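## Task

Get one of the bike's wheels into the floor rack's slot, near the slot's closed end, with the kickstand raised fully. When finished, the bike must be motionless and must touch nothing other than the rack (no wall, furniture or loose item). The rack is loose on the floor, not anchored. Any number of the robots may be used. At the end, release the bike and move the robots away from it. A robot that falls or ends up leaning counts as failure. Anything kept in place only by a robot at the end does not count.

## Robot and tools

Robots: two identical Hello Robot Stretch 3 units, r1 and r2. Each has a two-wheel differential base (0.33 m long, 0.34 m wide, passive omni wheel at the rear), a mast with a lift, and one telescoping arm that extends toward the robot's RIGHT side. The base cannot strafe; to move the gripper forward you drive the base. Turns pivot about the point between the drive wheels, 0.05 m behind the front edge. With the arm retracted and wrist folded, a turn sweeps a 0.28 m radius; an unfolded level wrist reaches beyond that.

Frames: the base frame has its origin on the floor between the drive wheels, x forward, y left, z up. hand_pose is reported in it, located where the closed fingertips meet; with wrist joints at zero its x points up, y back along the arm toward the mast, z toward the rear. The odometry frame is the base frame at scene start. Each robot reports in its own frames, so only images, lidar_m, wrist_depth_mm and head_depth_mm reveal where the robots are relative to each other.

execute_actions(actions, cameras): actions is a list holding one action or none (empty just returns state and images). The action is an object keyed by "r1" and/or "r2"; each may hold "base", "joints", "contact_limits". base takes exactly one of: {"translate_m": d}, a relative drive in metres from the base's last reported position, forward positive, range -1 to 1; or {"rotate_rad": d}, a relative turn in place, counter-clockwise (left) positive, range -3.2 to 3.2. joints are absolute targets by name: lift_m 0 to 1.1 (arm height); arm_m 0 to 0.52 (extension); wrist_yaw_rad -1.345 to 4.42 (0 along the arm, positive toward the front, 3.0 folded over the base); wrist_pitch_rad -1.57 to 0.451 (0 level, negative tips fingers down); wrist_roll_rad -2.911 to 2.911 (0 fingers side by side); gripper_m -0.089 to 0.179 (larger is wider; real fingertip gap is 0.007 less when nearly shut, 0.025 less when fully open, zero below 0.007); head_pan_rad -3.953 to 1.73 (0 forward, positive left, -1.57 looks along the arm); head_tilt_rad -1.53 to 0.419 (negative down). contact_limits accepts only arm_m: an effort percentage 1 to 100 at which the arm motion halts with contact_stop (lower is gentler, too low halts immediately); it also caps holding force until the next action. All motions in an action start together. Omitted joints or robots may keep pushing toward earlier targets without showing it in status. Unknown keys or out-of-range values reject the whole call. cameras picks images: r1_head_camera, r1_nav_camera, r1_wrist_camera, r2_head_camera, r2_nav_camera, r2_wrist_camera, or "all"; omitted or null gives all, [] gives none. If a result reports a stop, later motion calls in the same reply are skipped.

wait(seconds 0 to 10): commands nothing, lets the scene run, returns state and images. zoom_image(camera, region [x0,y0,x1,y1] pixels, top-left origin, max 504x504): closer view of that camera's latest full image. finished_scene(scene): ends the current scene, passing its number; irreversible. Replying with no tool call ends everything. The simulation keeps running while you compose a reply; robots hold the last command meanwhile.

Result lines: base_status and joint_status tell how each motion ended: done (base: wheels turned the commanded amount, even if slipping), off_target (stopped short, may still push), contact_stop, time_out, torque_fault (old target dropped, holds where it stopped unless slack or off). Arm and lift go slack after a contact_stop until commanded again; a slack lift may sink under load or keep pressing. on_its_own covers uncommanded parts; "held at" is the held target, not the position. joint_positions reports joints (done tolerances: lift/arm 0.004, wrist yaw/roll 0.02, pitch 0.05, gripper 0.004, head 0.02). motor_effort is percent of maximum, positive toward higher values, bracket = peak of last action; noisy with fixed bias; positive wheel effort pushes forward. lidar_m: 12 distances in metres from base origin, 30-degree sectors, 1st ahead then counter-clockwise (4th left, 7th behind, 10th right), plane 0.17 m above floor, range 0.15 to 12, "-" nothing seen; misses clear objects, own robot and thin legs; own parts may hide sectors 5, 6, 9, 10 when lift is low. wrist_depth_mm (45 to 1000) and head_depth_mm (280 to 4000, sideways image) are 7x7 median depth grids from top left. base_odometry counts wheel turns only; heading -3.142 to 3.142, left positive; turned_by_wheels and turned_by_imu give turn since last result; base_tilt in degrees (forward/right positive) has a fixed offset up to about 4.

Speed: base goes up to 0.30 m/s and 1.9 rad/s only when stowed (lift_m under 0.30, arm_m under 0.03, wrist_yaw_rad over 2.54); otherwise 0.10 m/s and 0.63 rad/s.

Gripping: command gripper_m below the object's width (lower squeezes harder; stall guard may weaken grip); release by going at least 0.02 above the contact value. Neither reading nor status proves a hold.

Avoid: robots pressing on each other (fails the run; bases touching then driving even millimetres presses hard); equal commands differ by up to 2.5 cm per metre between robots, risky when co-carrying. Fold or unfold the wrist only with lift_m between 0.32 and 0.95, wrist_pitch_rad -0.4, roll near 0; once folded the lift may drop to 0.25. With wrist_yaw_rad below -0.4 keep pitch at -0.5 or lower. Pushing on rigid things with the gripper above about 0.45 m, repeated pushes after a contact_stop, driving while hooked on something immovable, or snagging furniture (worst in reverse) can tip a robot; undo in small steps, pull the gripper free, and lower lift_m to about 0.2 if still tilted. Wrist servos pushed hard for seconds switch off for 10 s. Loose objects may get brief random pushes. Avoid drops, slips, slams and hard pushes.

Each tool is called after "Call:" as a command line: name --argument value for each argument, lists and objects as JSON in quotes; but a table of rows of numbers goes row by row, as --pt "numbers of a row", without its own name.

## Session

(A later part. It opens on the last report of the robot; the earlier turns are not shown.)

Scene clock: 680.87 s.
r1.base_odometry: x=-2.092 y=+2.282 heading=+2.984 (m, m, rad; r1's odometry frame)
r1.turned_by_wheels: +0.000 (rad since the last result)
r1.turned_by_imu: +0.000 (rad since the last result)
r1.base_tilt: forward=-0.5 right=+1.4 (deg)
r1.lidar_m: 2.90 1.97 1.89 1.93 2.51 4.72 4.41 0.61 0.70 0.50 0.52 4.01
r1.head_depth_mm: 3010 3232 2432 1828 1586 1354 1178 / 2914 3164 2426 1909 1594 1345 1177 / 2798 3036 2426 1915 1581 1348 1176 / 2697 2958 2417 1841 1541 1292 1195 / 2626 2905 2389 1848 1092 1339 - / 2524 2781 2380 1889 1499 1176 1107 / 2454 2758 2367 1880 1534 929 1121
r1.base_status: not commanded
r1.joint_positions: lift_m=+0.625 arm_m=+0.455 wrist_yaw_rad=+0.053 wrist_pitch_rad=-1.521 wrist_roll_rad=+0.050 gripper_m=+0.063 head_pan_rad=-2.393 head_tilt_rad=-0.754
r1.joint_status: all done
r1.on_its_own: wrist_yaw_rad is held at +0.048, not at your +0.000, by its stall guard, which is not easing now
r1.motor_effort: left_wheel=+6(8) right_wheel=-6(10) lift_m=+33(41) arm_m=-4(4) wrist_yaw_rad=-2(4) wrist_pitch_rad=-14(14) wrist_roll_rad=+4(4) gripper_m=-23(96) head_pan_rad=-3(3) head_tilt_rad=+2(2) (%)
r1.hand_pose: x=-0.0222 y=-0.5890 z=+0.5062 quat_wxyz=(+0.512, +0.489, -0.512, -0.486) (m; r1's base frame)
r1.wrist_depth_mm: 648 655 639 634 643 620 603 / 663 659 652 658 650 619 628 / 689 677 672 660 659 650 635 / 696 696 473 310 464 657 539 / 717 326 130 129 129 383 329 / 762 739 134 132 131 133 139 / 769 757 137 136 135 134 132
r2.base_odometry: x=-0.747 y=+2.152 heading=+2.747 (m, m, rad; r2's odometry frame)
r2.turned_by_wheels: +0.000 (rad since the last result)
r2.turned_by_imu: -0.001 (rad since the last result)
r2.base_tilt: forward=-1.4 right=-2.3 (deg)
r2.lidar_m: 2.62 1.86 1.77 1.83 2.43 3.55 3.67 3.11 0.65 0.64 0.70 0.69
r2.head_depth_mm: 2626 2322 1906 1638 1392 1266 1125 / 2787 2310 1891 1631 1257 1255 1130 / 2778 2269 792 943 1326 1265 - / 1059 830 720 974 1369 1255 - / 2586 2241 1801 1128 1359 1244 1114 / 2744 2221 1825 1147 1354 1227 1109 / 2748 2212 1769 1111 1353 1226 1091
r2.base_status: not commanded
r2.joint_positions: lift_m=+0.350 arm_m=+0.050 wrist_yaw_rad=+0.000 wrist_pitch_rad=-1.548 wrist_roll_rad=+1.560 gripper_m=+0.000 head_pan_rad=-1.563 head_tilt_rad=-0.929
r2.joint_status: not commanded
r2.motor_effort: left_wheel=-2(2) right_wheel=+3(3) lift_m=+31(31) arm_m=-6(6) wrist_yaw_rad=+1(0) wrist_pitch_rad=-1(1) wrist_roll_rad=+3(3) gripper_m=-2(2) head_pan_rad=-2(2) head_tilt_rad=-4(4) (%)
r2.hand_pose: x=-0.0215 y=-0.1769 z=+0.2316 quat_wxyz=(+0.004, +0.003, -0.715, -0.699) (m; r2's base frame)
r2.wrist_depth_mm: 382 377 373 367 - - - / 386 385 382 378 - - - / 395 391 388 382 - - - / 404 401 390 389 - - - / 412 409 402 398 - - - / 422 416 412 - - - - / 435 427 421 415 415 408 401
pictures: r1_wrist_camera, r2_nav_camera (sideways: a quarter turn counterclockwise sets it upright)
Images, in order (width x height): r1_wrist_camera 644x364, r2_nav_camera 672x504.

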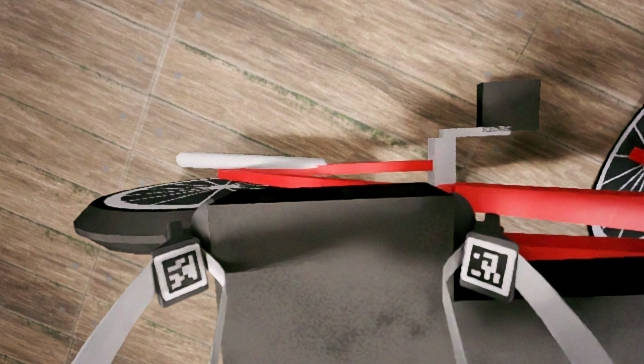

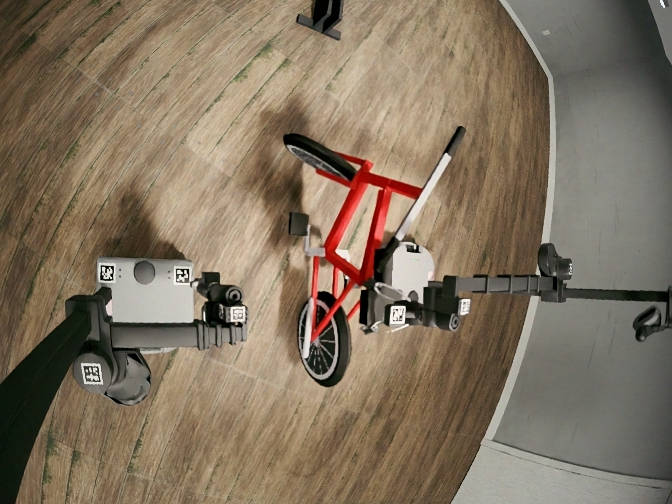

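Call:
execute_actions --actions '[]'

Scene clock: 705.60 s.
r1.base_odometry: x=-2.092 y=+2.282 heading=+2.984 (m, m, rad; r1's odometry frame)
r1.turned_by_wheels: +0.000 (rad since the last result)
r1.turned_by_imu: +0.000 (rad since the last result)
r1.base_tilt: forward=-0.4 right=+1.3 (deg)
r1.lidar_m: 2.89 1.98 1.89 1.93 2.51 4.71 4.42 0.61 0.70 0.50 0.52 4.00
r1.head_depth_mm: 3028 3249 2425 1846 1589 1355 1181 / 2911 3159 2425 1912 1590 1348 1178 / 2812 3097 2413 1914 1587 1348 1182 / 2704 2997 2412 1852 1542 1295 1193 / 2593 2890 2393 1844 1089 1340 - / 2533 2802 2394 1889 1502 1172 1106 / 2438 2761 2377 1893 1522 932 1125
r1.base_status: not commanded
r1.joint_positions: lift_m=+0.625 arm_m=+0.455 wrist_yaw_rad=+0.053 wrist_pitch_rad=-1.521 wrist_roll_rad=+0.050 gripper_m=+0.069 head_pan_rad=-2.393 head_tilt_rad=-0.754
r1.joint_status: all done
r1.on_its_own: wrist_yaw_rad is held at +0.048, not at your +0.000, by its stall guard, which is not easing now; gripper_m is held at +0.068, not at your +0.062, by its stall guard, which is not easing now
r1.motor_effort: left_wheel=+6(8) right_wheel=-6(10) lift_m=+33(41) arm_m=-4(4) wrist_yaw_rad=-4(4) wrist_pitch_rad=-14(14) wrist_roll_rad=+4(4) gripper_m=-21(96) head_pan_rad=-3(3) head_tilt_rad=+2(2) (%)
r1.hand_pose: x=-0.0222 y=-0.5890 z=+0.5062 quat_wxyz=(+0.512, +0.489, -0.512, -0.486) (m; r1's base frame)
r1.wrist_depth_mm: 650 652 639 628 623 613 621 / 672 660 655 658 650 634 638 / 687 685 673 678 665 656 649 / 714 698 469 311 461 671 545 / 743 331 131 130 129 384 331 / 747 736 134 133 131 133 139 / 766 758 137 136 135 133 132
r2.base_odometry: x=-0.747 y=+2.152 heading=+2.747 (m, m, rad; r2's odometry frame)
r2.turned_by_wheels: +0.000 (rad since the last result)
r2.turned_by_imu: -0.001 (rad since the last result)
r2.base_tilt: forward=-1.4 right=-2.3 (deg)
r2.lidar_m: 2.62 1.86 1.77 1.82 2.44 3.55 3.68 3.13 0.65 0.64 0.70 0.69
r2.head_depth_mm: 2673 2353 1927 1635 1405 1254 1127 / 2715 2298 1893 1612 1256 1255 1123 / 2791 2261 795 946 1336 1266 - / 1065 838 720 971 1378 1265 - / 2616 2225 1796 1133 1362 1240 1113 / 2776 2193 1839 1149 1355 1221 1105 / 2723 2182 1773 1117 1357 1222 1096
r2.base_status: not commanded
r2.joint_positions: lift_m=+0.350 arm_m=+0.050 wrist_yaw_rad=+0.000 wrist_pitch_rad=-1.548 wrist_roll_rad=+1.560 gripper_m=+0.000 head_pan_rad=-1.563 head_tilt_rad=-0.929
r2.joint_status: not commanded
r2.motor_effort: left_wheel=-2(2) right_wheel=+3(3) lift_m=+31(31) arm_m=-6(6) wrist_yaw_rad=+1(0) wrist_pitch_rad=-1(1) wrist_roll_rad=+3(3) gripper_m=-2(2) head_pan_rad=-2(2) head_tilt_rad=-4(4) (%)
r2.hand_pose: x=-0.0215 y=-0.1769 z=+0.2316 quat_wxyz=(+0.004, +0.003, -0.715, -0.699) (m; r2's base frame)
r2.wrist_depth_mm: 380 373 371 367 - - - / 390 382 378 376 - - - / 397 391 387 381 - - - / 404 402 400 393 - - - / 412 406 402 396 - - - / 425 416 412 - - - - / 434 429 422 420 414 407 402
pictures: r1_head_camera (sideways: a quarter turn clockwise sets it upright), r1_nav_camera (sideways: a quarter turn counterclockwise sets it upright), r1_wrist_camera, r2_head_camera (sideways: a quarter turn clockwise sets it upright), r2_nav_camera (sideways: a quarter turn counterclockwise sets it upright), r2_wrist_camera
Images, in order (width x height): r1_head_camera 896x504, r1_nav_camera 672x504, r1_wrist_camera 644x364, r2_head_camera 896x504, r2_nav_camera 672x504, r2_wrist_camera 644x364.

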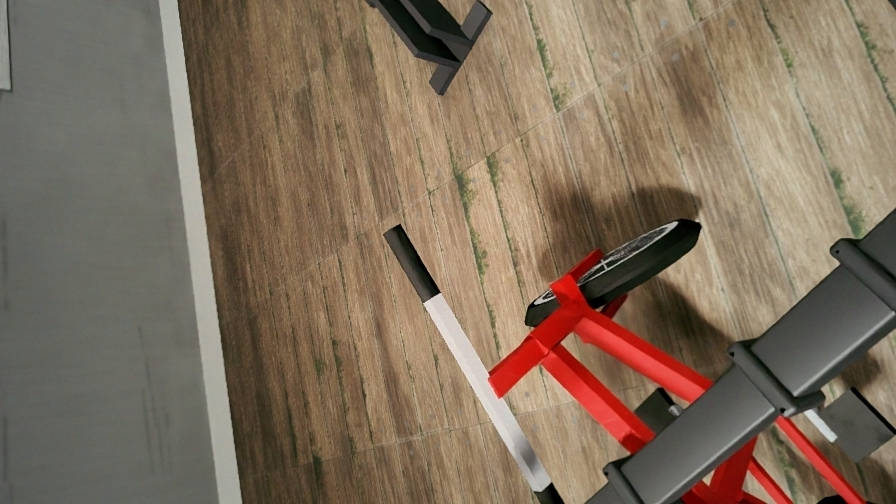

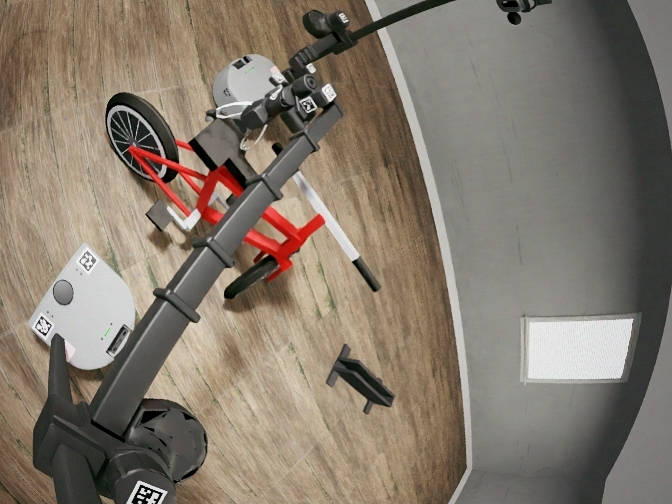

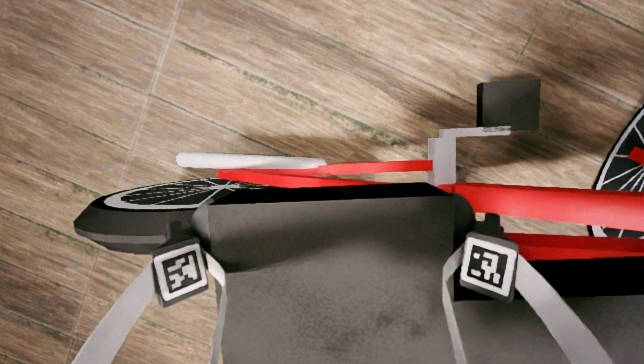

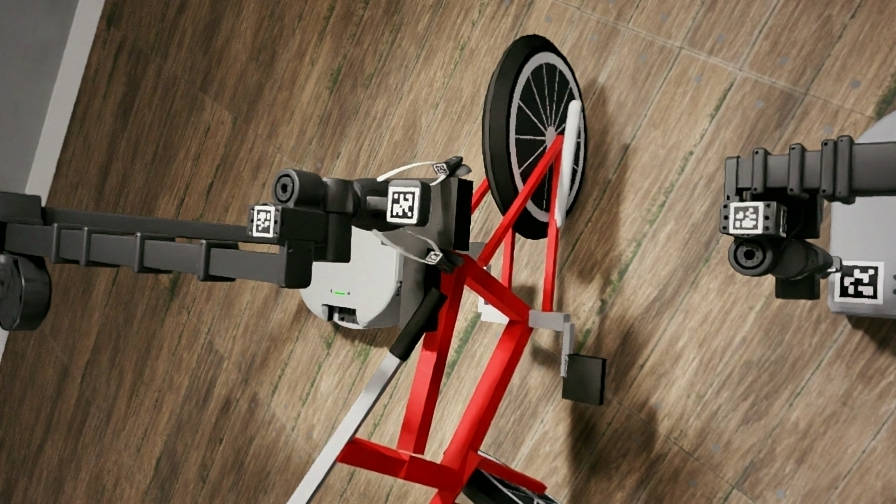

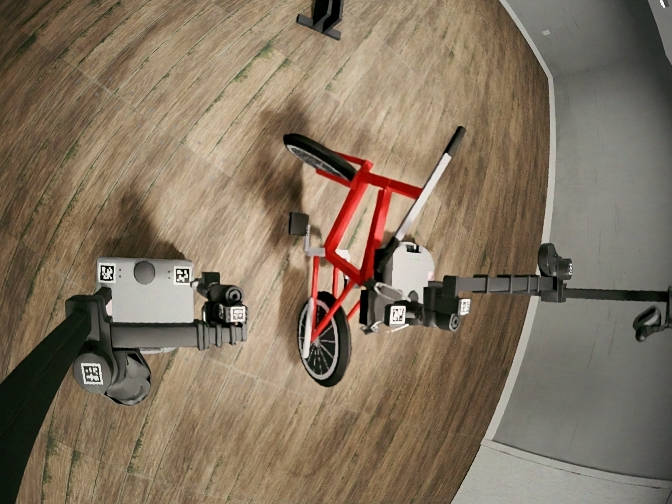

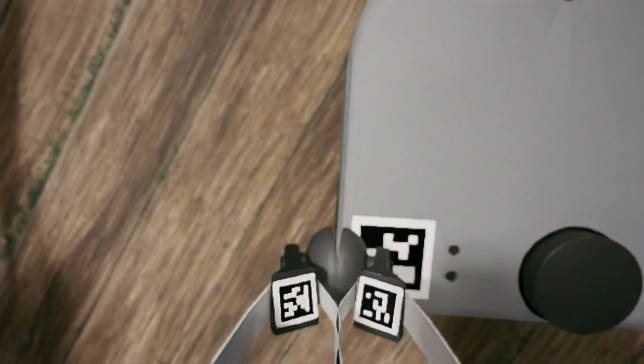

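Call:
execute_actions --actions '[{"r2": {"base": {"translate_m": 0.5}, "joints": {"lift_m": 0.34, "head_pan_rad": -1.45, "head_tilt_rad": -1.0}}}]' --cameras '["r2_head_camera", "r2_nav_camera"]'

Scene clock: 798.93 s.
r1.base_odometry: x=-2.092 y=+2.282 heading=+2.984 (m, m, rad; r1's odometry frame)
r1.turned_by_wheels: +0.000 (rad since the last result)
r1.turned_by_imu: -0.001 (rad since the last result)
r1.base_tilt: forward=-0.4 right=+1.4 (deg)
r1.lidar_m: 2.89 1.97 1.89 1.93 2.52 4.71 4.40 0.61 0.70 0.50 0.52 4.01
r1.head_depth_mm: 3050 3224 2459 1845 1592 1357 1181 / 2901 3121 2418 1912 1579 1355 1180 / 2820 3046 2407 1910 1586 1348 1178 / 2717 2953 2397 1839 1538 1292 1197 / 2615 2907 2405 1856 1088 1340 - / 2518 2797 2395 1579 1491 1179 1107 / 2450 2732 2397 1611 1528 930 1118
r1.base_status: not commanded
r1.joint_positions: lift_m=+0.625 arm_m=+0.455 wrist_yaw_rad=+0.053 wrist_pitch_rad=-1.521 wrist_roll_rad=+0.050 gripper_m=+0.069 head_pan_rad=-2.393 head_tilt_rad=-0.754
r1.joint_status: not commanded
r1.on_its_own: wrist_yaw_rad is held at +0.048, not at your +0.000, by its stall guard, which is not easing now; gripper_m is held at +0.068, not at your +0.062, by its stall guard, which is not easing now
r1.motor_effort: left_wheel=+6(6) right_wheel=-6(6) lift_m=+33(33) arm_m=-4(4) wrist_yaw_rad=-5(4) wrist_pitch_rad=-14(14) wrist_roll_rad=+4(4) gripper_m=-22(21) head_pan_rad=-4(4) head_tilt_rad=+3(3) (%)
r1.hand_pose: x=-0.0222 y=-0.5890 z=+0.5062 quat_wxyz=(+0.512, +0.489, -0.512, -0.486) (m; r1's base frame)
r1.wrist_depth_mm: 648 640 640 637 630 624 615 / 666 656 662 651 638 632 632 / 687 684 666 670 657 649 649 / 711 719 471 309 465 677 553 / 725 326 131 130 128 380 331 / 746 743 134 133 132 133 138 / 772 765 137 136 135 133 132
r2.base_odometry: x=-1.209 y=+2.344 heading=+2.747 (m, m, rad; r2's odometry frame)
r2.turned_by_wheels: +0.000 (rad since the last result)
r2.turned_by_imu: -0.003 (rad since the last result)
r2.base_tilt: forward=-1.3 right=-2.3 (deg)
r2.lidar_m: 2.29 1.62 1.54 1.59 2.11 3.99 4.13 0.89 0.85 0.47 4.37 4.74
r2.head_depth_mm: 2564 2110 1537 1252 1330 1236 1115 / 2534 2106 1772 1123 1373 1235 1135 / 2514 2071 1782 1197 1342 1259 - / 2495 2052 1758 1526 1310 1260 - / 2465 2033 1752 1515 1353 1218 1103 / 2457 2022 1724 1516 1342 1210 1102 / 2429 2006 1707 1515 1346 1200 1092
r2.base_status: done
r2.joint_positions: lift_m=+0.340 arm_m=+0.050 wrist_yaw_rad=+0.000 wrist_pitch_rad=-1.548 wrist_roll_rad=+1.560 gripper_m=+0.000 head_pan_rad=-1.457 head_tilt_rad=-0.987
r2.joint_status: all done
r2.motor_effort: left_wheel=-2(2) right_wheel=+3(7) lift_m=+18(28) arm_m=-6(6) wrist_yaw_rad=+0(0) wrist_pitch_rad=-1(1) wrist_roll_rad=+3(3) gripper_m=-2(2) head_pan_rad=+2(10) head_tilt_rad=-5(10) (%)
r2.hand_pose: x=-0.0215 y=-0.1769 z=+0.2223 quat_wxyz=(+0.004, +0.003, -0.715, -0.699) (m; r2's base frame)
r2.wrist_depth_mm: 372 365 361 357 - - - / 378 372 370 368 - - - / 385 380 378 373 - - - / 394 393 384 385 - - - / 405 400 394 391 - - - / 412 404 404 - - - - / 420 417 412 406 402 400 394
pictures: r2_head_camera (sideways: a quarter turn clockwise sets it upright), r2_nav_camera (sideways: a quarter turn counterclockwise sets it upright)
Images, in order (width x height): r2_head_camera 896x504, r2_nav_camera 672x504.

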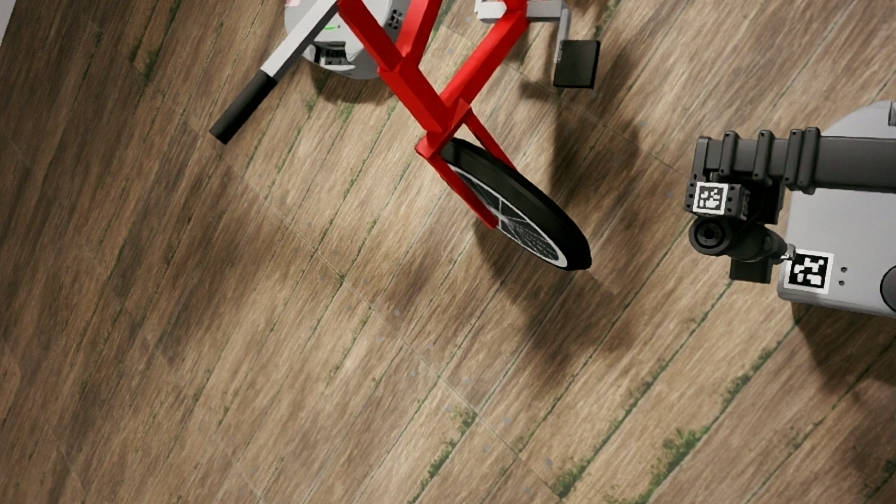

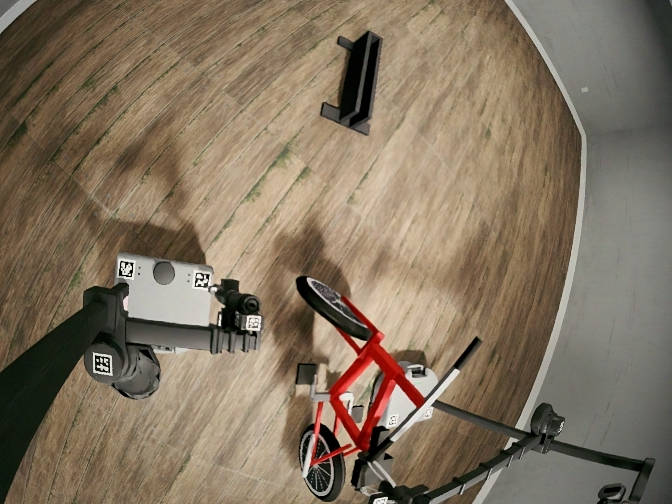

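Call:
execute_actions --actions '[{"r2": {"joints": {"arm_m": 0.33, "head_pan_rad": -0.75, "head_tilt_rad": -0.8}}}]' --cameras '["r2_head_camera", "r2_wrist_camera"]'

Scene clock: 856.33 s.
r1.base_odometry: x=-2.092 y=+2.282 heading=+2.984 (m, m, rad; r1's odometry frame)
r1.turned_by_wheels: +0.000 (rad since the last result)
r1.turned_by_imu: -0.001 (rad since the last result)
r1.base_tilt: forward=-0.3 right=+1.4 (deg)
r1.lidar_m: 2.88 1.98 1.89 1.93 2.50 4.72 4.40 0.61 0.69 0.50 0.52 4.00
r1.head_depth_mm: 3021 3245 2426 1851 1596 1349 1182 / 2912 3123 2429 1916 1588 1347 1176 / 2812 3062 2414 1916 1573 1348 1172 / 2711 2967 2416 1850 1542 1294 1198 / 2612 2914 2388 1262 1072 1348 - / 2548 2805 2391 1135 1500 1182 1111 / 2429 2762 2397 1611 1532 929 1129
r1.base_status: not commanded
r1.joint_positions: lift_m=+0.625 arm_m=+0.455 wrist_yaw_rad=+0.053 wrist_pitch_rad=-1.521 wrist_roll_rad=+0.050 gripper_m=+0.069 head_pan_rad=-2.393 head_tilt_rad=-0.754
r1.joint_status: not commanded
r1.on_its_own: wrist_yaw_rad is held at +0.048, not at your +0.000, by its stall guard, which is not easing now; gripper_m is held at +0.068, not at your +0.062, by its stall guard, which is not easing now
r1.motor_effort: left_wheel=+6(6) right_wheel=-6(7) lift_m=+33(33) arm_m=-4(4) wrist_yaw_rad=-3(4) wrist_pitch_rad=-14(14) wrist_roll_rad=+4(4) gripper_m=-20(21) head_pan_rad=-3(3) head_tilt_rad=+3(3) (%)
r1.hand_pose: x=-0.0222 y=-0.5890 z=+0.5062 quat_wxyz=(+0.512, +0.489, -0.512, -0.486) (m; r1's base frame)
r1.wrist_depth_mm: 653 638 639 630 628 617 611 / 665 658 639 652 649 635 637 / 692 690 670 663 649 647 651 / 715 690 471 311 461 677 551 / 733 329 131 130 128 385 329 / 755 746 134 133 132 133 140 / 765 761 138 136 135 134 132
r2.base_odometry: x=-1.209 y=+2.344 heading=+2.747 (m, m, rad; r2's odometry frame)
r2.turned_by_wheels: +0.000 (rad since the last result)
r2.turned_by_imu: -0.001 (rad since the last result)
r2.base_tilt: forward=-1.5 right=-2.3 (deg)
r2.lidar_m: 2.29 1.62 1.54 1.58 2.10 4.00 4.12 0.90 0.86 0.47 4.38 4.74
r2.head_depth_mm: - 2967 2264 1841 1526 1324 1105 / - 2971 2246 1815 1521 1327 1156 / - 2878 2233 1807 1521 1313 1149 / - 2884 2199 1779 1507 1298 1139 / 3977 2816 2187 1634 1503 1291 1135 / 3990 2801 2140 1704 1473 1281 1134 / 3920 2782 2117 1763 1478 1280 1127
r2.base_status: not commanded
r2.joint_positions: lift_m=+0.340 arm_m=+0.330 wrist_yaw_rad=+0.000 wrist_pitch_rad=-1.551 wrist_roll_rad=+1.561 gripper_m=+0.000 head_pan_rad=-0.757 head_tilt_rad=-0.804
r2.joint_status: all done
r2.motor_effort: left_wheel=-2(2) right_wheel=+3(3) lift_m=+18(18) arm_m=+7(8) wrist_yaw_rad=+1(0) wrist_pitch_rad=+0(1) wrist_roll_rad=+2(3) gripper_m=-2(3) head_pan_rad=+2(27) head_tilt_rad=+1(15) (%)
r2.hand_pose: x=-0.0215 y=-0.4553 z=+0.2224 quat_wxyz=(+0.004, +0.003, -0.714, -0.700) (m; r2's base frame)
r2.wrist_depth_mm: 367 364 365 357 353 350 350 / 379 375 368 365 361 355 358 / 213 380 378 373 369 367 364 / 87 385 387 377 378 375 370 / - 92 192 386 385 380 - / - 84 110 - 390 389 390 / - 90 107 406 408 399 395
pictures: r2_head_camera (sideways: a quarter turn clockwise sets it upright), r2_wrist_camera
Images, in order (width x height): r2_head_camera 896x504, r2_wrist_camera 644x364.

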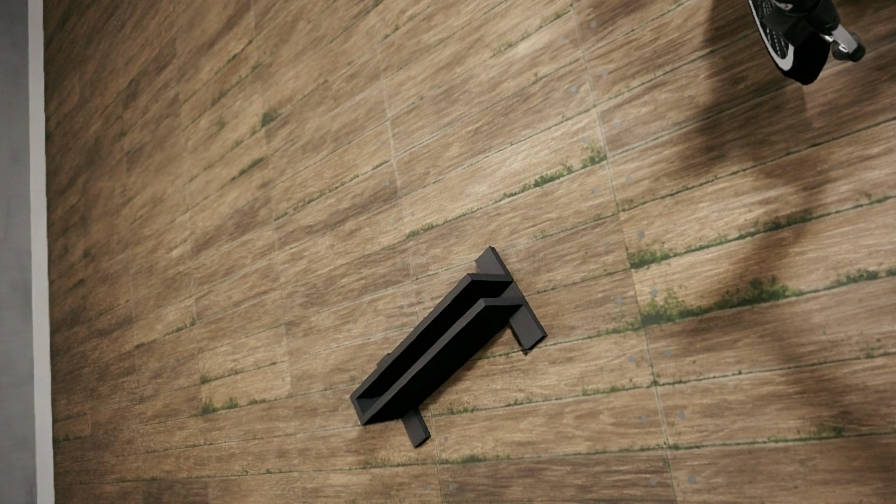

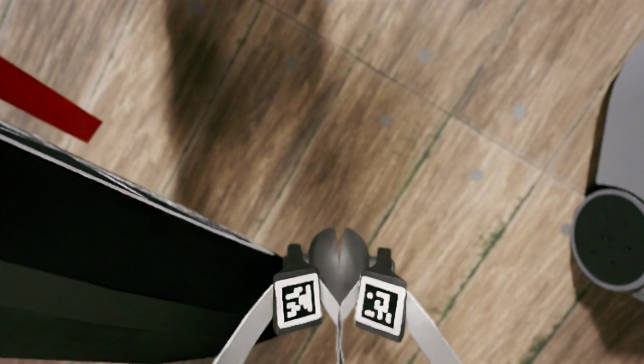

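Call:
zoom_image --camera "r2_head_camera" --region '[320, 220, 580, 470]'

Region (320, 220, 580, 470) of r2_head_camera's 896x504 image, scaled by 1.938, with more detail than that image has; it fills the top 485 rows of this view, and the rest is white.

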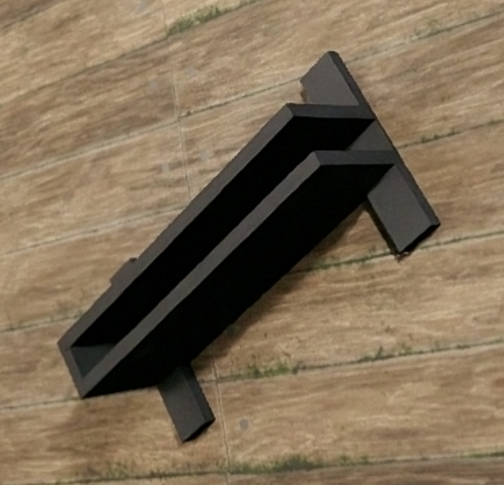

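Call:
execute_actions --actions '[{"r2": {"base": {"translate_m": 0.08}, "joints": {"arm_m": 0.43, "head_pan_rad": -1.45, "head_tilt_rad": -1.0}}}]' --cameras '["r2_head_camera", "r2_wrist_camera", "r1_wrist_camera"]'

Scene clock: 893.97 s.
r1.base_odometry: x=-2.092 y=+2.282 heading=+2.984 (m, m, rad; r1's odometry frame)
r1.turned_by_wheels: +0.000 (rad since the last result)
r1.turned_by_imu: -0.001 (rad since the last result)
r1.base_tilt: forward=-0.4 right=+1.4 (deg)
r1.lidar_m: 2.89 1.97 1.89 1.93 2.51 4.70 4.44 0.64 0.59 0.50 0.52 4.00
r1.head_depth_mm: 3037 3260 2428 1838 1587 1355 1180 / 2881 3152 2432 1909 1590 1349 1177 / 2769 3079 2425 1923 1578 1350 1170 / 2685 2927 2401 1794 1239 1295 1196 / 2622 2913 2393 1792 1064 1309 - / 2545 2802 2387 1616 1530 1063 1113 / 2469 2729 1608 1656 1570 927 1103
r1.base_status: not commanded
r1.joint_positions: lift_m=+0.625 arm_m=+0.455 wrist_yaw_rad=+0.046 wrist_pitch_rad=-1.521 wrist_roll_rad=+0.060 gripper_m=+0.069 head_pan_rad=-2.393 head_tilt_rad=-0.754
r1.joint_status: not commanded
r1.on_its_own: wrist_yaw_rad is held at +0.048, not at your +0.000, by its stall guard, which is not easing now; gripper_m is held at +0.068, not at your +0.062, by its stall guard, which is not easing now
r1.motor_effort: left_wheel=+5(6) right_wheel=-5(7) lift_m=+31(33) arm_m=-4(4) wrist_yaw_rad=+1(4) wrist_pitch_rad=-14(14) wrist_roll_rad=-1(4) gripper_m=-21(22) head_pan_rad=-4(3) head_tilt_rad=+2(3) (%)
r1.hand_pose: x=-0.0222 y=-0.5890 z=+0.5063 quat_wxyz=(+0.508, +0.484, -0.516, -0.491) (m; r1's base frame)
r1.wrist_depth_mm: 654 644 631 630 625 618 627 / 675 663 660 651 649 636 634 / 693 685 679 674 663 650 655 / 698 703 480 312 461 668 576 / 732 329 132 130 129 411 329 / 762 747 134 133 132 135 140 / 768 761 138 136 134 133 132
r2.base_odometry: x=-1.283 y=+2.375 heading=+2.747 (m, m, rad; r2's odometry frame)
r2.turned_by_wheels: +0.000 (rad since the last result)
r2.turned_by_imu: -0.001 (rad since the last result)
r2.base_tilt: forward=-1.4 right=-2.3 (deg)
r2.lidar_m: 2.23 1.58 1.51 1.55 2.05 4.06 4.18 0.91 0.71 0.59 4.46 4.68
r2.head_depth_mm: 2595 2109 1749 1119 1357 1235 1125 / 2567 2111 1790 1480 1373 1234 1124 / 2535 2075 1776 - 1346 1226 - / 2448 2062 1745 1538 1331 1214 - / 2451 2031 1765 1526 1337 1210 1108 / 2441 2000 1739 1514 1335 1213 1096 / 2432 2030 1727 1509 1337 1198 1090
r2.base_status: done
r2.joint_positions: lift_m=+0.340 arm_m=+0.429 wrist_yaw_rad=+0.000 wrist_pitch_rad=-1.551 wrist_roll_rad=+1.561 gripper_m=+0.000 head_pan_rad=-1.443 head_tilt_rad=-0.987
r2.joint_status: all done
r2.motor_effort: left_wheel=-1(3) right_wheel=-1(8) lift_m=+18(18) arm_m=+10(13) wrist_yaw_rad=+1(1) wrist_pitch_rad=+0(0) wrist_roll_rad=+2(2) gripper_m=-4(6) head_pan_rad=-2(25) head_tilt_rad=-5(16) (%)
r2.hand_pose: x=-0.0215 y=-0.5551 z=+0.2224 quat_wxyz=(+0.004, +0.003, -0.714, -0.700) (m; r2's base frame)
r2.wrist_depth_mm: - 132 357 363 355 352 348 / - 102 365 366 364 357 356 / - 83 373 374 371 368 364 / - 75 218 378 376 369 371 / - 65 145 385 382 380 379 / - 61 107 - 387 389 384 / - 62 83 412 405 399 394
pictures: r1_wrist_camera, r2_head_camera (sideways: a quarter turn clockwise sets it upright), r2_wrist_camera
Images, in order (width x height): r1_wrist_camera 644x364, r2_head_camera 896x504, r2_wrist_camera 644x364.

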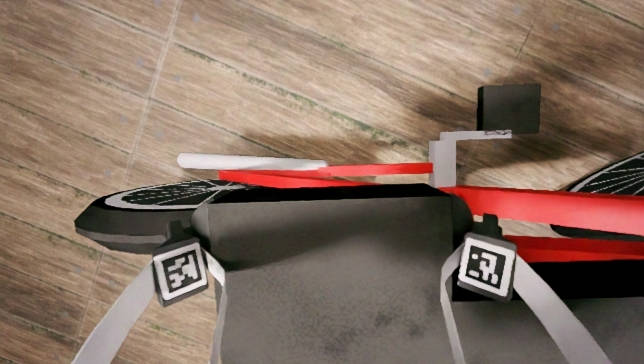

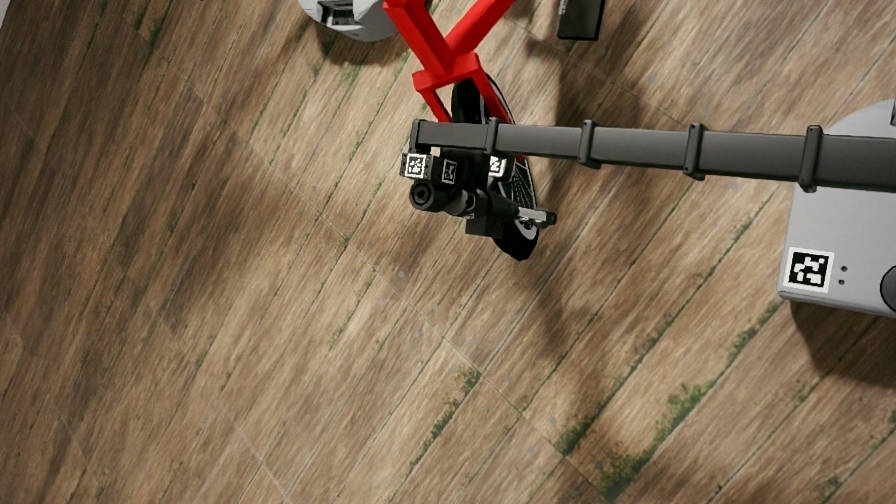

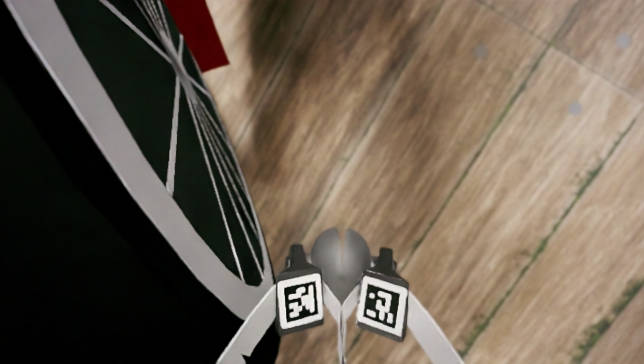

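Call:
execute_actions --actions '[{"r2": {"base": {"translate_m": 0.04}, "joints": {"arm_m": 0.485}}}]' --cameras '["r2_head_camera", "r2_wrist_camera", "r1_wrist_camera", "r1_head_camera"]'

Scene clock: 907.20 s.
r1.base_odometry: x=-2.092 y=+2.282 heading=+2.983 (m, m, rad; r1's odometry frame)
r1.turned_by_wheels: +0.000 (rad since the last result)
r1.turned_by_imu: -0.001 (rad since the last result)
r1.base_tilt: forward=-0.4 right=+1.4 (deg)
r1.lidar_m: 2.89 1.97 1.89 1.92 2.51 4.73 4.42 0.67 0.61 0.50 0.52 4.02
r1.head_depth_mm: 3016 3298 2415 1830 1585 1360 1183 / 2881 3131 2435 1915 1591 1349 1178 / 2788 3071 2430 1915 1541 1352 1178 / 2698 2988 2407 1251 1184 1296 1195 / 2627 2896 2391 1786 1042 1290 - / 2518 2797 2381 1643 1529 1179 1107 / 2461 2722 1647 1628 1589 920 1123
r1.base_status: not commanded
r1.joint_positions: lift_m=+0.625 arm_m=+0.455 wrist_yaw_rad=+0.045 wrist_pitch_rad=-1.521 wrist_roll_rad=+0.067 gripper_m=+0.069 head_pan_rad=-2.393 head_tilt_rad=-0.754
r1.joint_status: not commanded
r1.on_its_own: wrist_yaw_rad is held at +0.048, not at your +0.000, by its stall guard, which is not easing now; gripper_m is held at +0.068, not at your +0.062, by its stall guard, which is not easing now
r1.motor_effort: left_wheel=-4(5) right_wheel=+3(6) lift_m=+27(31) arm_m=-4(4) wrist_yaw_rad=+2(1) wrist_pitch_rad=-14(14) wrist_roll_rad=-4(4) gripper_m=-19(21) head_pan_rad=-4(4) head_tilt_rad=+2(4) (%)
r1.hand_pose: x=-0.0221 y=-0.5890 z=+0.5065 quat_wxyz=(+0.506, +0.483, -0.518, -0.493) (m; r1's base frame)
r1.wrist_depth_mm: 642 646 641 631 631 617 616 / 661 661 660 649 646 642 631 / 690 683 675 656 668 639 655 / 718 696 488 333 464 676 537 / 726 333 132 131 130 407 329 / 751 746 135 133 132 133 142 / 785 777 139 136 135 133 132
r2.base_odometry: x=-1.319 y=+2.390 heading=+2.747 (m, m, rad; r2's odometry frame)
r2.turned_by_wheels: +0.000 (rad since the last result)
r2.turned_by_imu: -0.001 (rad since the last result)
r2.base_tilt: forward=-1.4 right=-2.3 (deg)
r2.lidar_m: 2.20 1.56 1.49 1.53 2.03 4.10 4.22 0.94 0.70 0.65 4.47 4.63
r2.head_depth_mm: 2559 2098 1817 1175 1380 1231 1126 / 2541 2113 1774 1204 1347 1237 1127 / 2529 2088 1767 - 1335 1224 - / 2497 2070 1775 1530 1356 1209 - / 2445 2026 1760 1528 1347 1217 1110 / 2460 2017 1715 1499 1349 1208 1094 / 2440 2018 1716 1513 1332 1206 1092
r2.base_status: done
r2.joint_positions: lift_m=+0.340 arm_m=+0.484 wrist_yaw_rad=+0.000 wrist_pitch_rad=-1.551 wrist_roll_rad=+1.562 gripper_m=+0.000 head_pan_rad=-1.443 head_tilt_rad=-0.987
r2.joint_status: all done
r2.motor_effort: left_wheel=-2(5) right_wheel=+2(10) lift_m=+18(18) arm_m=+8(9) wrist_yaw_rad=+0(0) wrist_pitch_rad=+0(0) wrist_roll_rad=+2(2) gripper_m=-2(3) head_pan_rad=-2(2) head_tilt_rad=-5(5) (%)
r2.hand_pose: x=-0.0215 y=-0.6102 z=+0.2224 quat_wxyz=(+0.003, +0.003, -0.714, -0.700) (m; r2's base frame)
r2.wrist_depth_mm: - 56 132 354 355 354 347 / - 54 120 368 360 359 358 / - 52 111 372 367 365 363 / - 52 103 380 375 372 370 / - 51 97 387 386 380 378 / - 53 91 - 391 387 385 / - 57 79 406 408 398 396
pictures: r1_head_camera (sideways: a quarter turn clockwise sets it upright), r1_wrist_camera, r2_head_camera (sideways: a quarter turn clockwise sets it upright), r2_wrist_camera
Images, in order (width x height): r1_head_camera 896x504, r1_wrist_camera 644x364, r2_head_camera 896x504, r2_wrist_camera 644x364.

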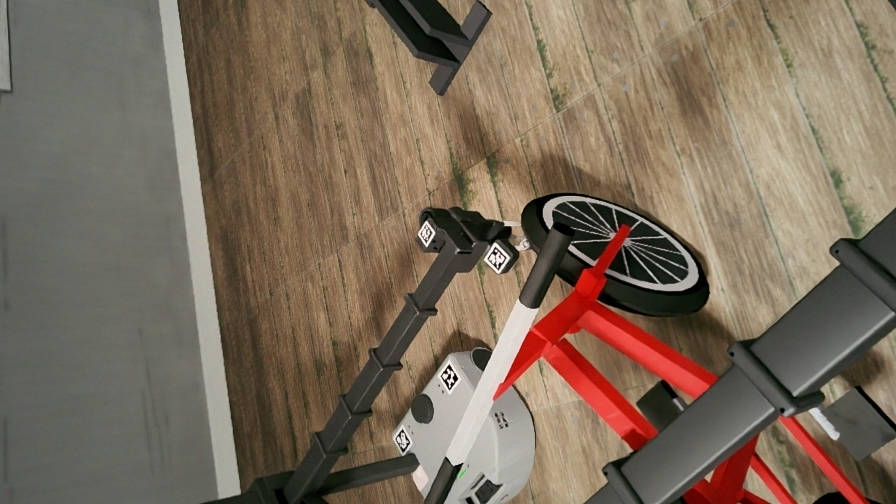

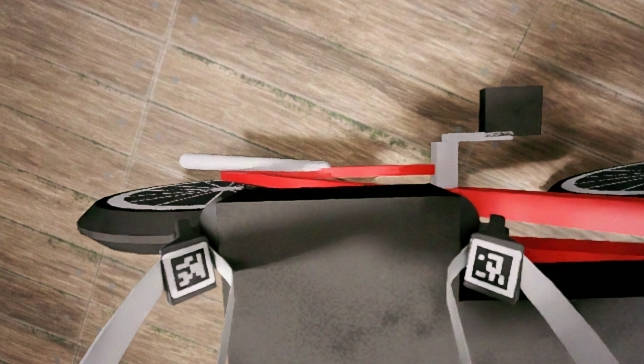

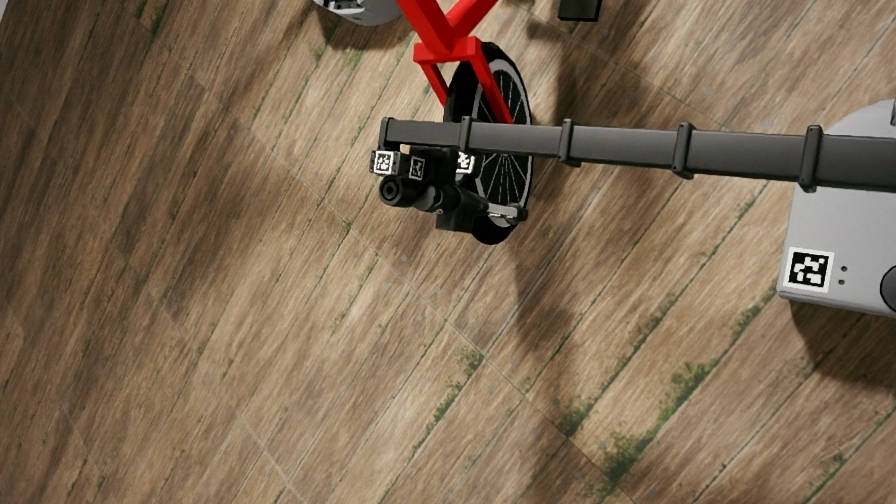

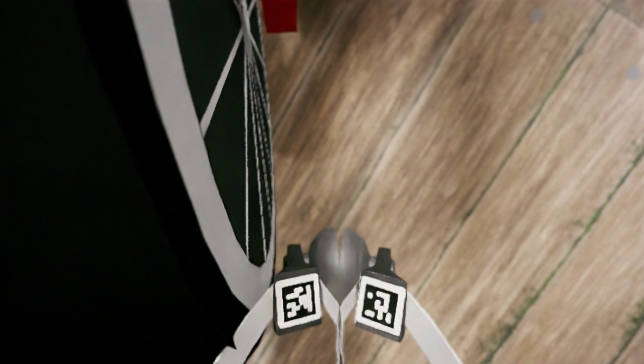

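Call:
execute_actions --actions '[{"r1": {"base": {"translate_m": -0.15}}, "r2": {"base": {"translate_m": 0.15}}}]' --cameras '["r2_head_camera", "r2_wrist_camera", "r1_wrist_camera", "r1_head_camera"]'

Scene clock: 923.10 s.
r1.base_odometry: x=-1.944 y=+2.259 heading=+2.984 (m, m, rad; r1's odometry frame)
r1.turned_by_wheels: +0.000 (rad since the last result)
r1.turned_by_imu: -0.001 (rad since the last result)
r1.base_tilt: forward=-0.4 right=+1.4 (deg)
r1.lidar_m: 3.00 2.07 1.95 2.00 2.60 4.60 4.34 0.70 0.62 0.50 0.52 4.15
r1.head_depth_mm: 2943 3164 2449 1812 1587 1353 1178 / 2841 3127 2435 1919 1585 1347 1179 / 2737 3001 2410 1906 1541 1349 1174 / 2649 2941 2394 1228 1223 1322 1196 / 2574 2817 2370 1803 1055 1290 - / 2482 2788 2396 1652 1496 1177 1110 / 2392 2674 1656 1627 1591 926 1111
r1.base_status: done
r1.joint_positions: lift_m=+0.625 arm_m=+0.455 wrist_yaw_rad=+0.052 wrist_pitch_rad=-1.521 wrist_roll_rad=+0.053 gripper_m=+0.069 head_pan_rad=-2.393 head_tilt_rad=-0.754
r1.joint_status: not commanded
r1.on_its_own: wrist_yaw_rad is held at +0.048, not at your +0.000, by its stall guard, which is not easing now; gripper_m is held at +0.068, not at your +0.062, by its stall guard, which is not easing now
r1.motor_effort: left_wheel=+3(8) right_wheel=-3(16) lift_m=+27(27) arm_m=-4(4) wrist_yaw_rad=-4(4) wrist_pitch_rad=-14(14) wrist_roll_rad=+3(3) gripper_m=-20(20) head_pan_rad=-4(4) head_tilt_rad=+2(2) (%)
r1.hand_pose: x=-0.0222 y=-0.5890 z=+0.5065 quat_wxyz=(+0.511, +0.488, -0.513, -0.487) (m; r1's base frame)
r1.wrist_depth_mm: 645 649 642 641 619 620 618 / 668 674 663 652 643 638 625 / 673 671 678 661 647 648 661 / 700 690 477 311 461 667 480 / 728 334 132 131 129 408 330 / 762 752 134 134 133 133 140 / 777 780 138 136 135 134 132
r2.base_odometry: x=-1.458 y=+2.448 heading=+2.747 (m, m, rad; r2's odometry frame)
r2.turned_by_wheels: +0.000 (rad since the last result)
r2.turned_by_imu: -0.002 (rad since the last result)
r2.base_tilt: forward=-1.5 right=-2.3 (deg)
r2.lidar_m: 2.10 1.49 1.42 1.45 1.93 4.24 4.34 0.94 0.68 0.65 4.54 4.51
r2.head_depth_mm: 2569 2100 1798 1191 1378 1233 1121 / 2562 2091 1782 1154 1362 1235 1133 / 2538 2080 1757 - 1344 1220 - / 2471 2056 1736 1529 1357 1225 - / 2461 2048 1773 1518 1342 1211 1110 / 2457 2021 1717 1519 1349 1205 1101 / 2429 2005 1709 1478 1344 1202 1095
r2.base_status: done
r2.joint_positions: lift_m=+0.340 arm_m=+0.484 wrist_yaw_rad=+0.000 wrist_pitch_rad=-1.551 wrist_roll_rad=+1.562 gripper_m=+0.000 head_pan_rad=-1.443 head_tilt_rad=-0.987
r2.joint_status: not commanded
r2.motor_effort: left_wheel=-1(2) right_wheel=+0(7) lift_m=+19(19) arm_m=+8(8) wrist_yaw_rad=+0(1) wrist_pitch_rad=+0(0) wrist_roll_rad=+2(2) gripper_m=-3(3) head_pan_rad=-2(2) head_tilt_rad=-5(4) (%)
r2.hand_pose: x=-0.0215 y=-0.6102 z=+0.2224 quat_wxyz=(+0.003, +0.003, -0.714, -0.700) (m; r2's base frame)
r2.wrist_depth_mm: - 52 105 354 353 353 350 / - 51 102 365 362 361 357 / - 53 99 370 370 364 360 / - 53 96 378 376 371 372 / - 52 94 386 386 382 377 / - 51 92 - 389 389 385 / - 56 79 405 400 397 388
pictures: r1_head_camera (sideways: a quarter turn clockwise sets it upright), r1_wrist_camera, r2_head_camera (sideways: a quarter turn clockwise sets it upright), r2_wrist_camera
Images, in order (width x height): r1_head_camera 896x504, r1_wrist_camera 644x364, r2_head_camera 896x504, r2_wrist_camera 644x364.

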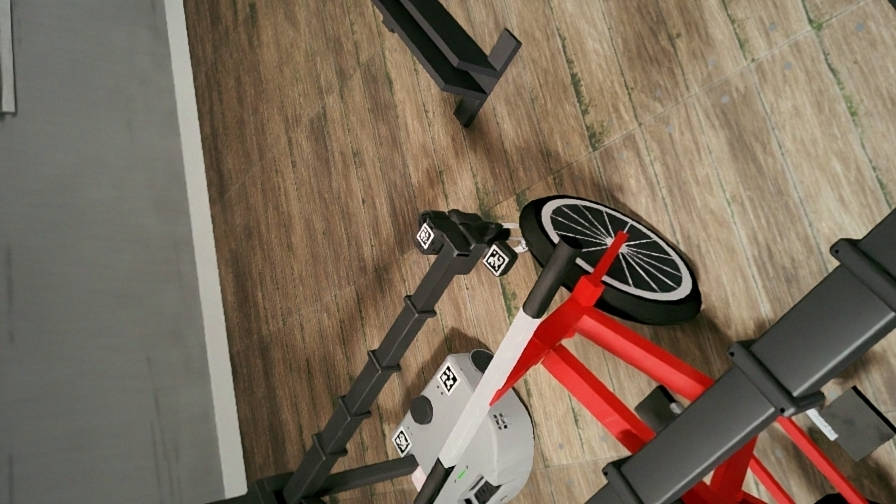

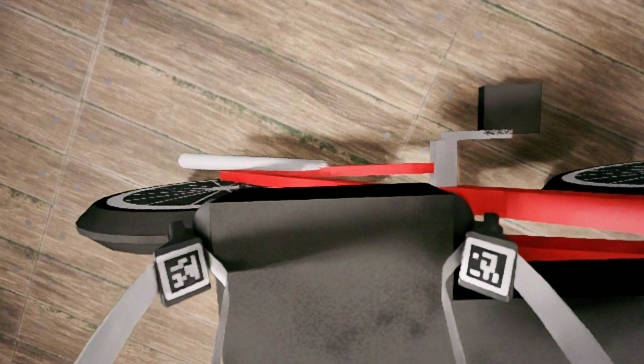

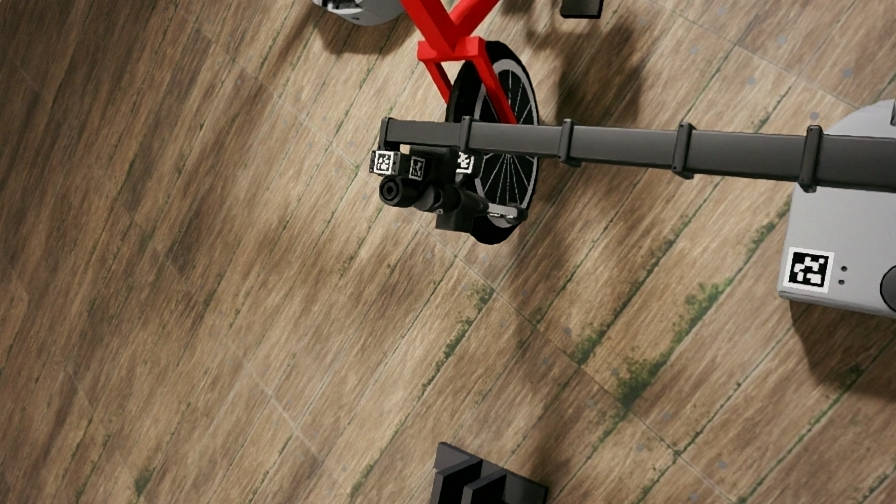

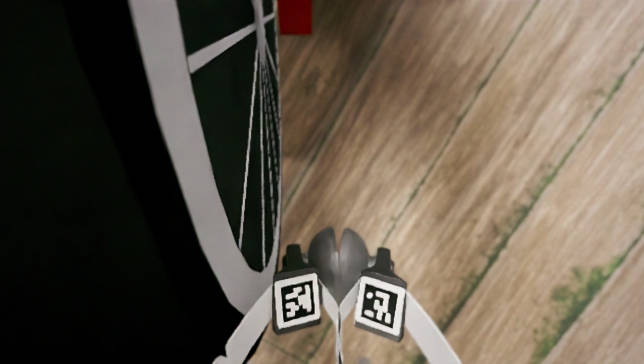

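Call:
execute_actions --actions '[{"r1": {"base": {"translate_m": -0.25}}, "r2": {"base": {"translate_m": 0.25}, "joints": {"arm_m": 0.475, "head_pan_rad": -1.3}}}]' --cameras '["r2_head_camera", "r2_wrist_camera", "r1_wrist_camera", "r1_head_camera"]'

Scene clock: 932.80 s.
r1.base_odometry: x=-1.697 y=+2.220 heading=+2.984 (m, m, rad; r1's odometry frame)
r1.turned_by_wheels: +0.000 (rad since the last result)
r1.turned_by_imu: -0.003 (rad since the last result)
r1.base_tilt: forward=-0.4 right=+1.4 (deg)
r1.lidar_m: 3.18 2.19 2.06 2.11 2.73 4.36 4.17 0.74 0.65 0.51 0.52 4.35
r1.head_depth_mm: 2852 3131 2430 1812 1590 1355 1178 / 2750 3013 2433 1902 1582 1352 1180 / 2664 2952 2405 1917 1544 1354 1178 / 2535 2829 2395 1234 1252 1325 1194 / 2459 2774 2390 1791 1062 1290 - / 2374 2658 2387 1665 1496 1201 1108 / 2315 2553 1669 1605 1605 969 1121
r1.base_status: done
r1.joint_positions: lift_m=+0.625 arm_m=+0.455 wrist_yaw_rad=+0.062 wrist_pitch_rad=-1.521 wrist_roll_rad=+0.034 gripper_m=+0.069 head_pan_rad=-2.393 head_tilt_rad=-0.754
r1.joint_status: not commanded
r1.on_its_own: wrist_yaw_rad is held at +0.048, not at your +0.000, by its stall guard, which is not easing now; gripper_m is held at +0.068, not at your +0.062, by its stall guard, which is not easing now
r1.motor_effort: left_wheel=+5(7) right_wheel=-3(13) lift_m=+23(27) arm_m=-4(4) wrist_yaw_rad=-11(11) wrist_pitch_rad=-14(14) wrist_roll_rad=+11(11) gripper_m=-20(20) head_pan_rad=-4(4) head_tilt_rad=+2(3) (%)
r1.hand_pose: x=-0.0223 y=-0.5891 z=+0.5067 quat_wxyz=(+0.519, +0.495, -0.505, -0.480) (m; r1's base frame)
r1.wrist_depth_mm: 653 643 642 631 629 626 622 / 663 674 656 654 652 624 638 / 688 689 672 675 663 653 649 / 703 710 445 311 262 664 443 / 718 332 132 130 129 378 330 / 765 741 135 133 132 132 138 / 788 781 139 137 135 133 132
r2.base_odometry: x=-1.689 y=+2.544 heading=+2.747 (m, m, rad; r2's odometry frame)
r2.turned_by_wheels: +0.000 (rad since the last result)
r2.turned_by_imu: -0.003 (rad since the last result)
r2.base_tilt: forward=-1.4 right=-2.3 (deg)
r2.lidar_m: 1.93 1.37 1.30 1.34 1.77 4.38 4.59 0.94 0.67 0.63 4.52 4.27
r2.head_depth_mm: 2552 2111 1802 1552 1317 1233 1123 / 2519 2089 1776 - 1320 1241 1115 / 2517 2081 1778 1567 1338 1226 - / 2503 2056 1759 1537 1352 1219 - / 2451 2023 1750 1465 1352 1216 1111 / 2461 2011 1734 1395 1342 1204 1097 / 2399 2027 1716 1426 1335 1199 1089
r2.base_status: done
r2.joint_positions: lift_m=+0.340 arm_m=+0.475 wrist_yaw_rad=+0.000 wrist_pitch_rad=-1.551 wrist_roll_rad=+1.562 gripper_m=+0.000 head_pan_rad=-1.307 head_tilt_rad=-0.987
r2.joint_status: all done
r2.motor_effort: left_wheel=-1(2) right_wheel=+2(8) lift_m=+19(19) arm_m=-5(7) wrist_yaw_rad=+1(0) wrist_pitch_rad=+0(0) wrist_roll_rad=+2(2) gripper_m=-3(3) head_pan_rad=+2(11) head_tilt_rad=-4(4) (%)
r2.hand_pose: x=-0.0215 y=-0.6011 z=+0.2224 quat_wxyz=(+0.003, +0.003, -0.714, -0.700) (m; r2's base frame)
r2.wrist_depth_mm: - 54 99 354 354 351 348 / - 54 98 362 360 360 356 / - 53 97 370 370 366 361 / - 53 96 380 378 373 367 / - 53 95 387 383 382 379 / - 51 95 - 393 391 387 / - 55 83 409 402 399 389
pictures: r1_head_camera (sideways: a quarter turn clockwise sets it upright), r1_wrist_camera, r2_head_camera (sideways: a quarter turn clockwise sets it upright), r2_wrist_camera
Images, in order (width x height): r1_head_camera 896x504, r1_wrist_camera 644x364, r2_head_camera 896x504, r2_wrist_camera 644x364.

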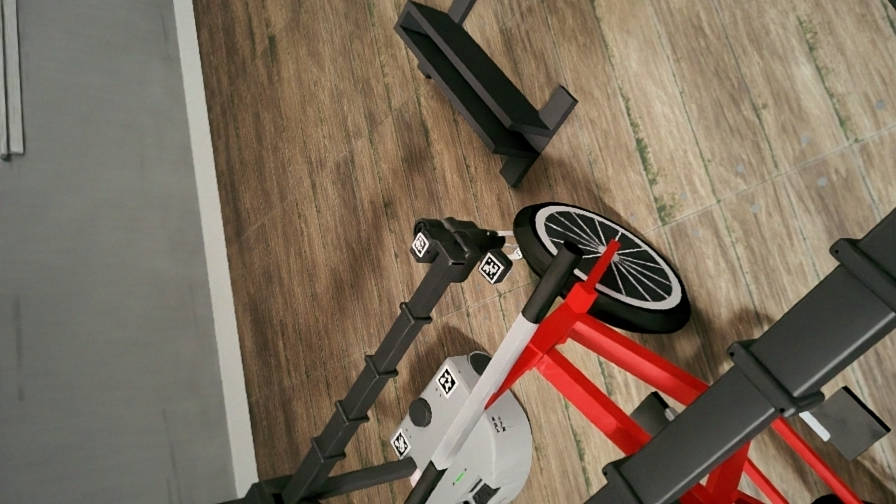

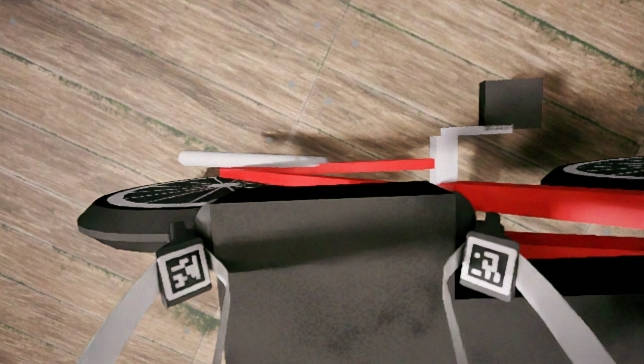

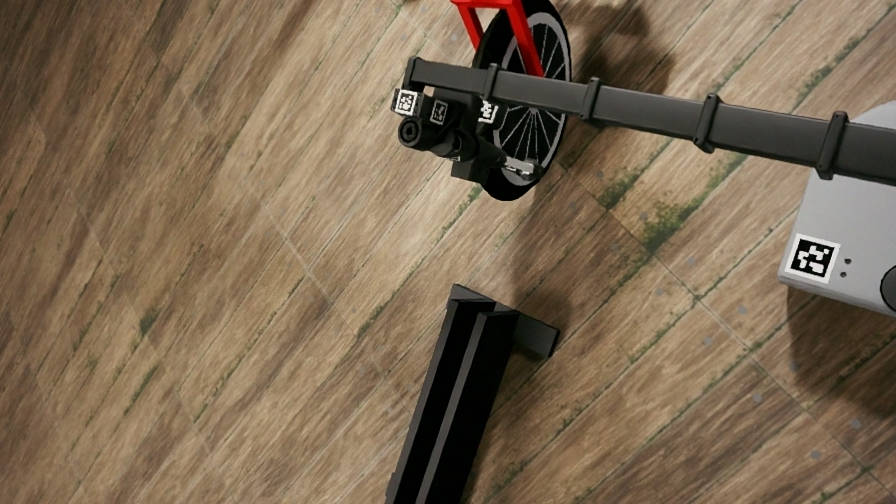

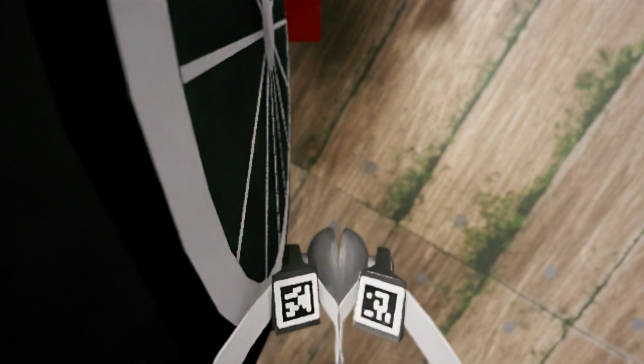

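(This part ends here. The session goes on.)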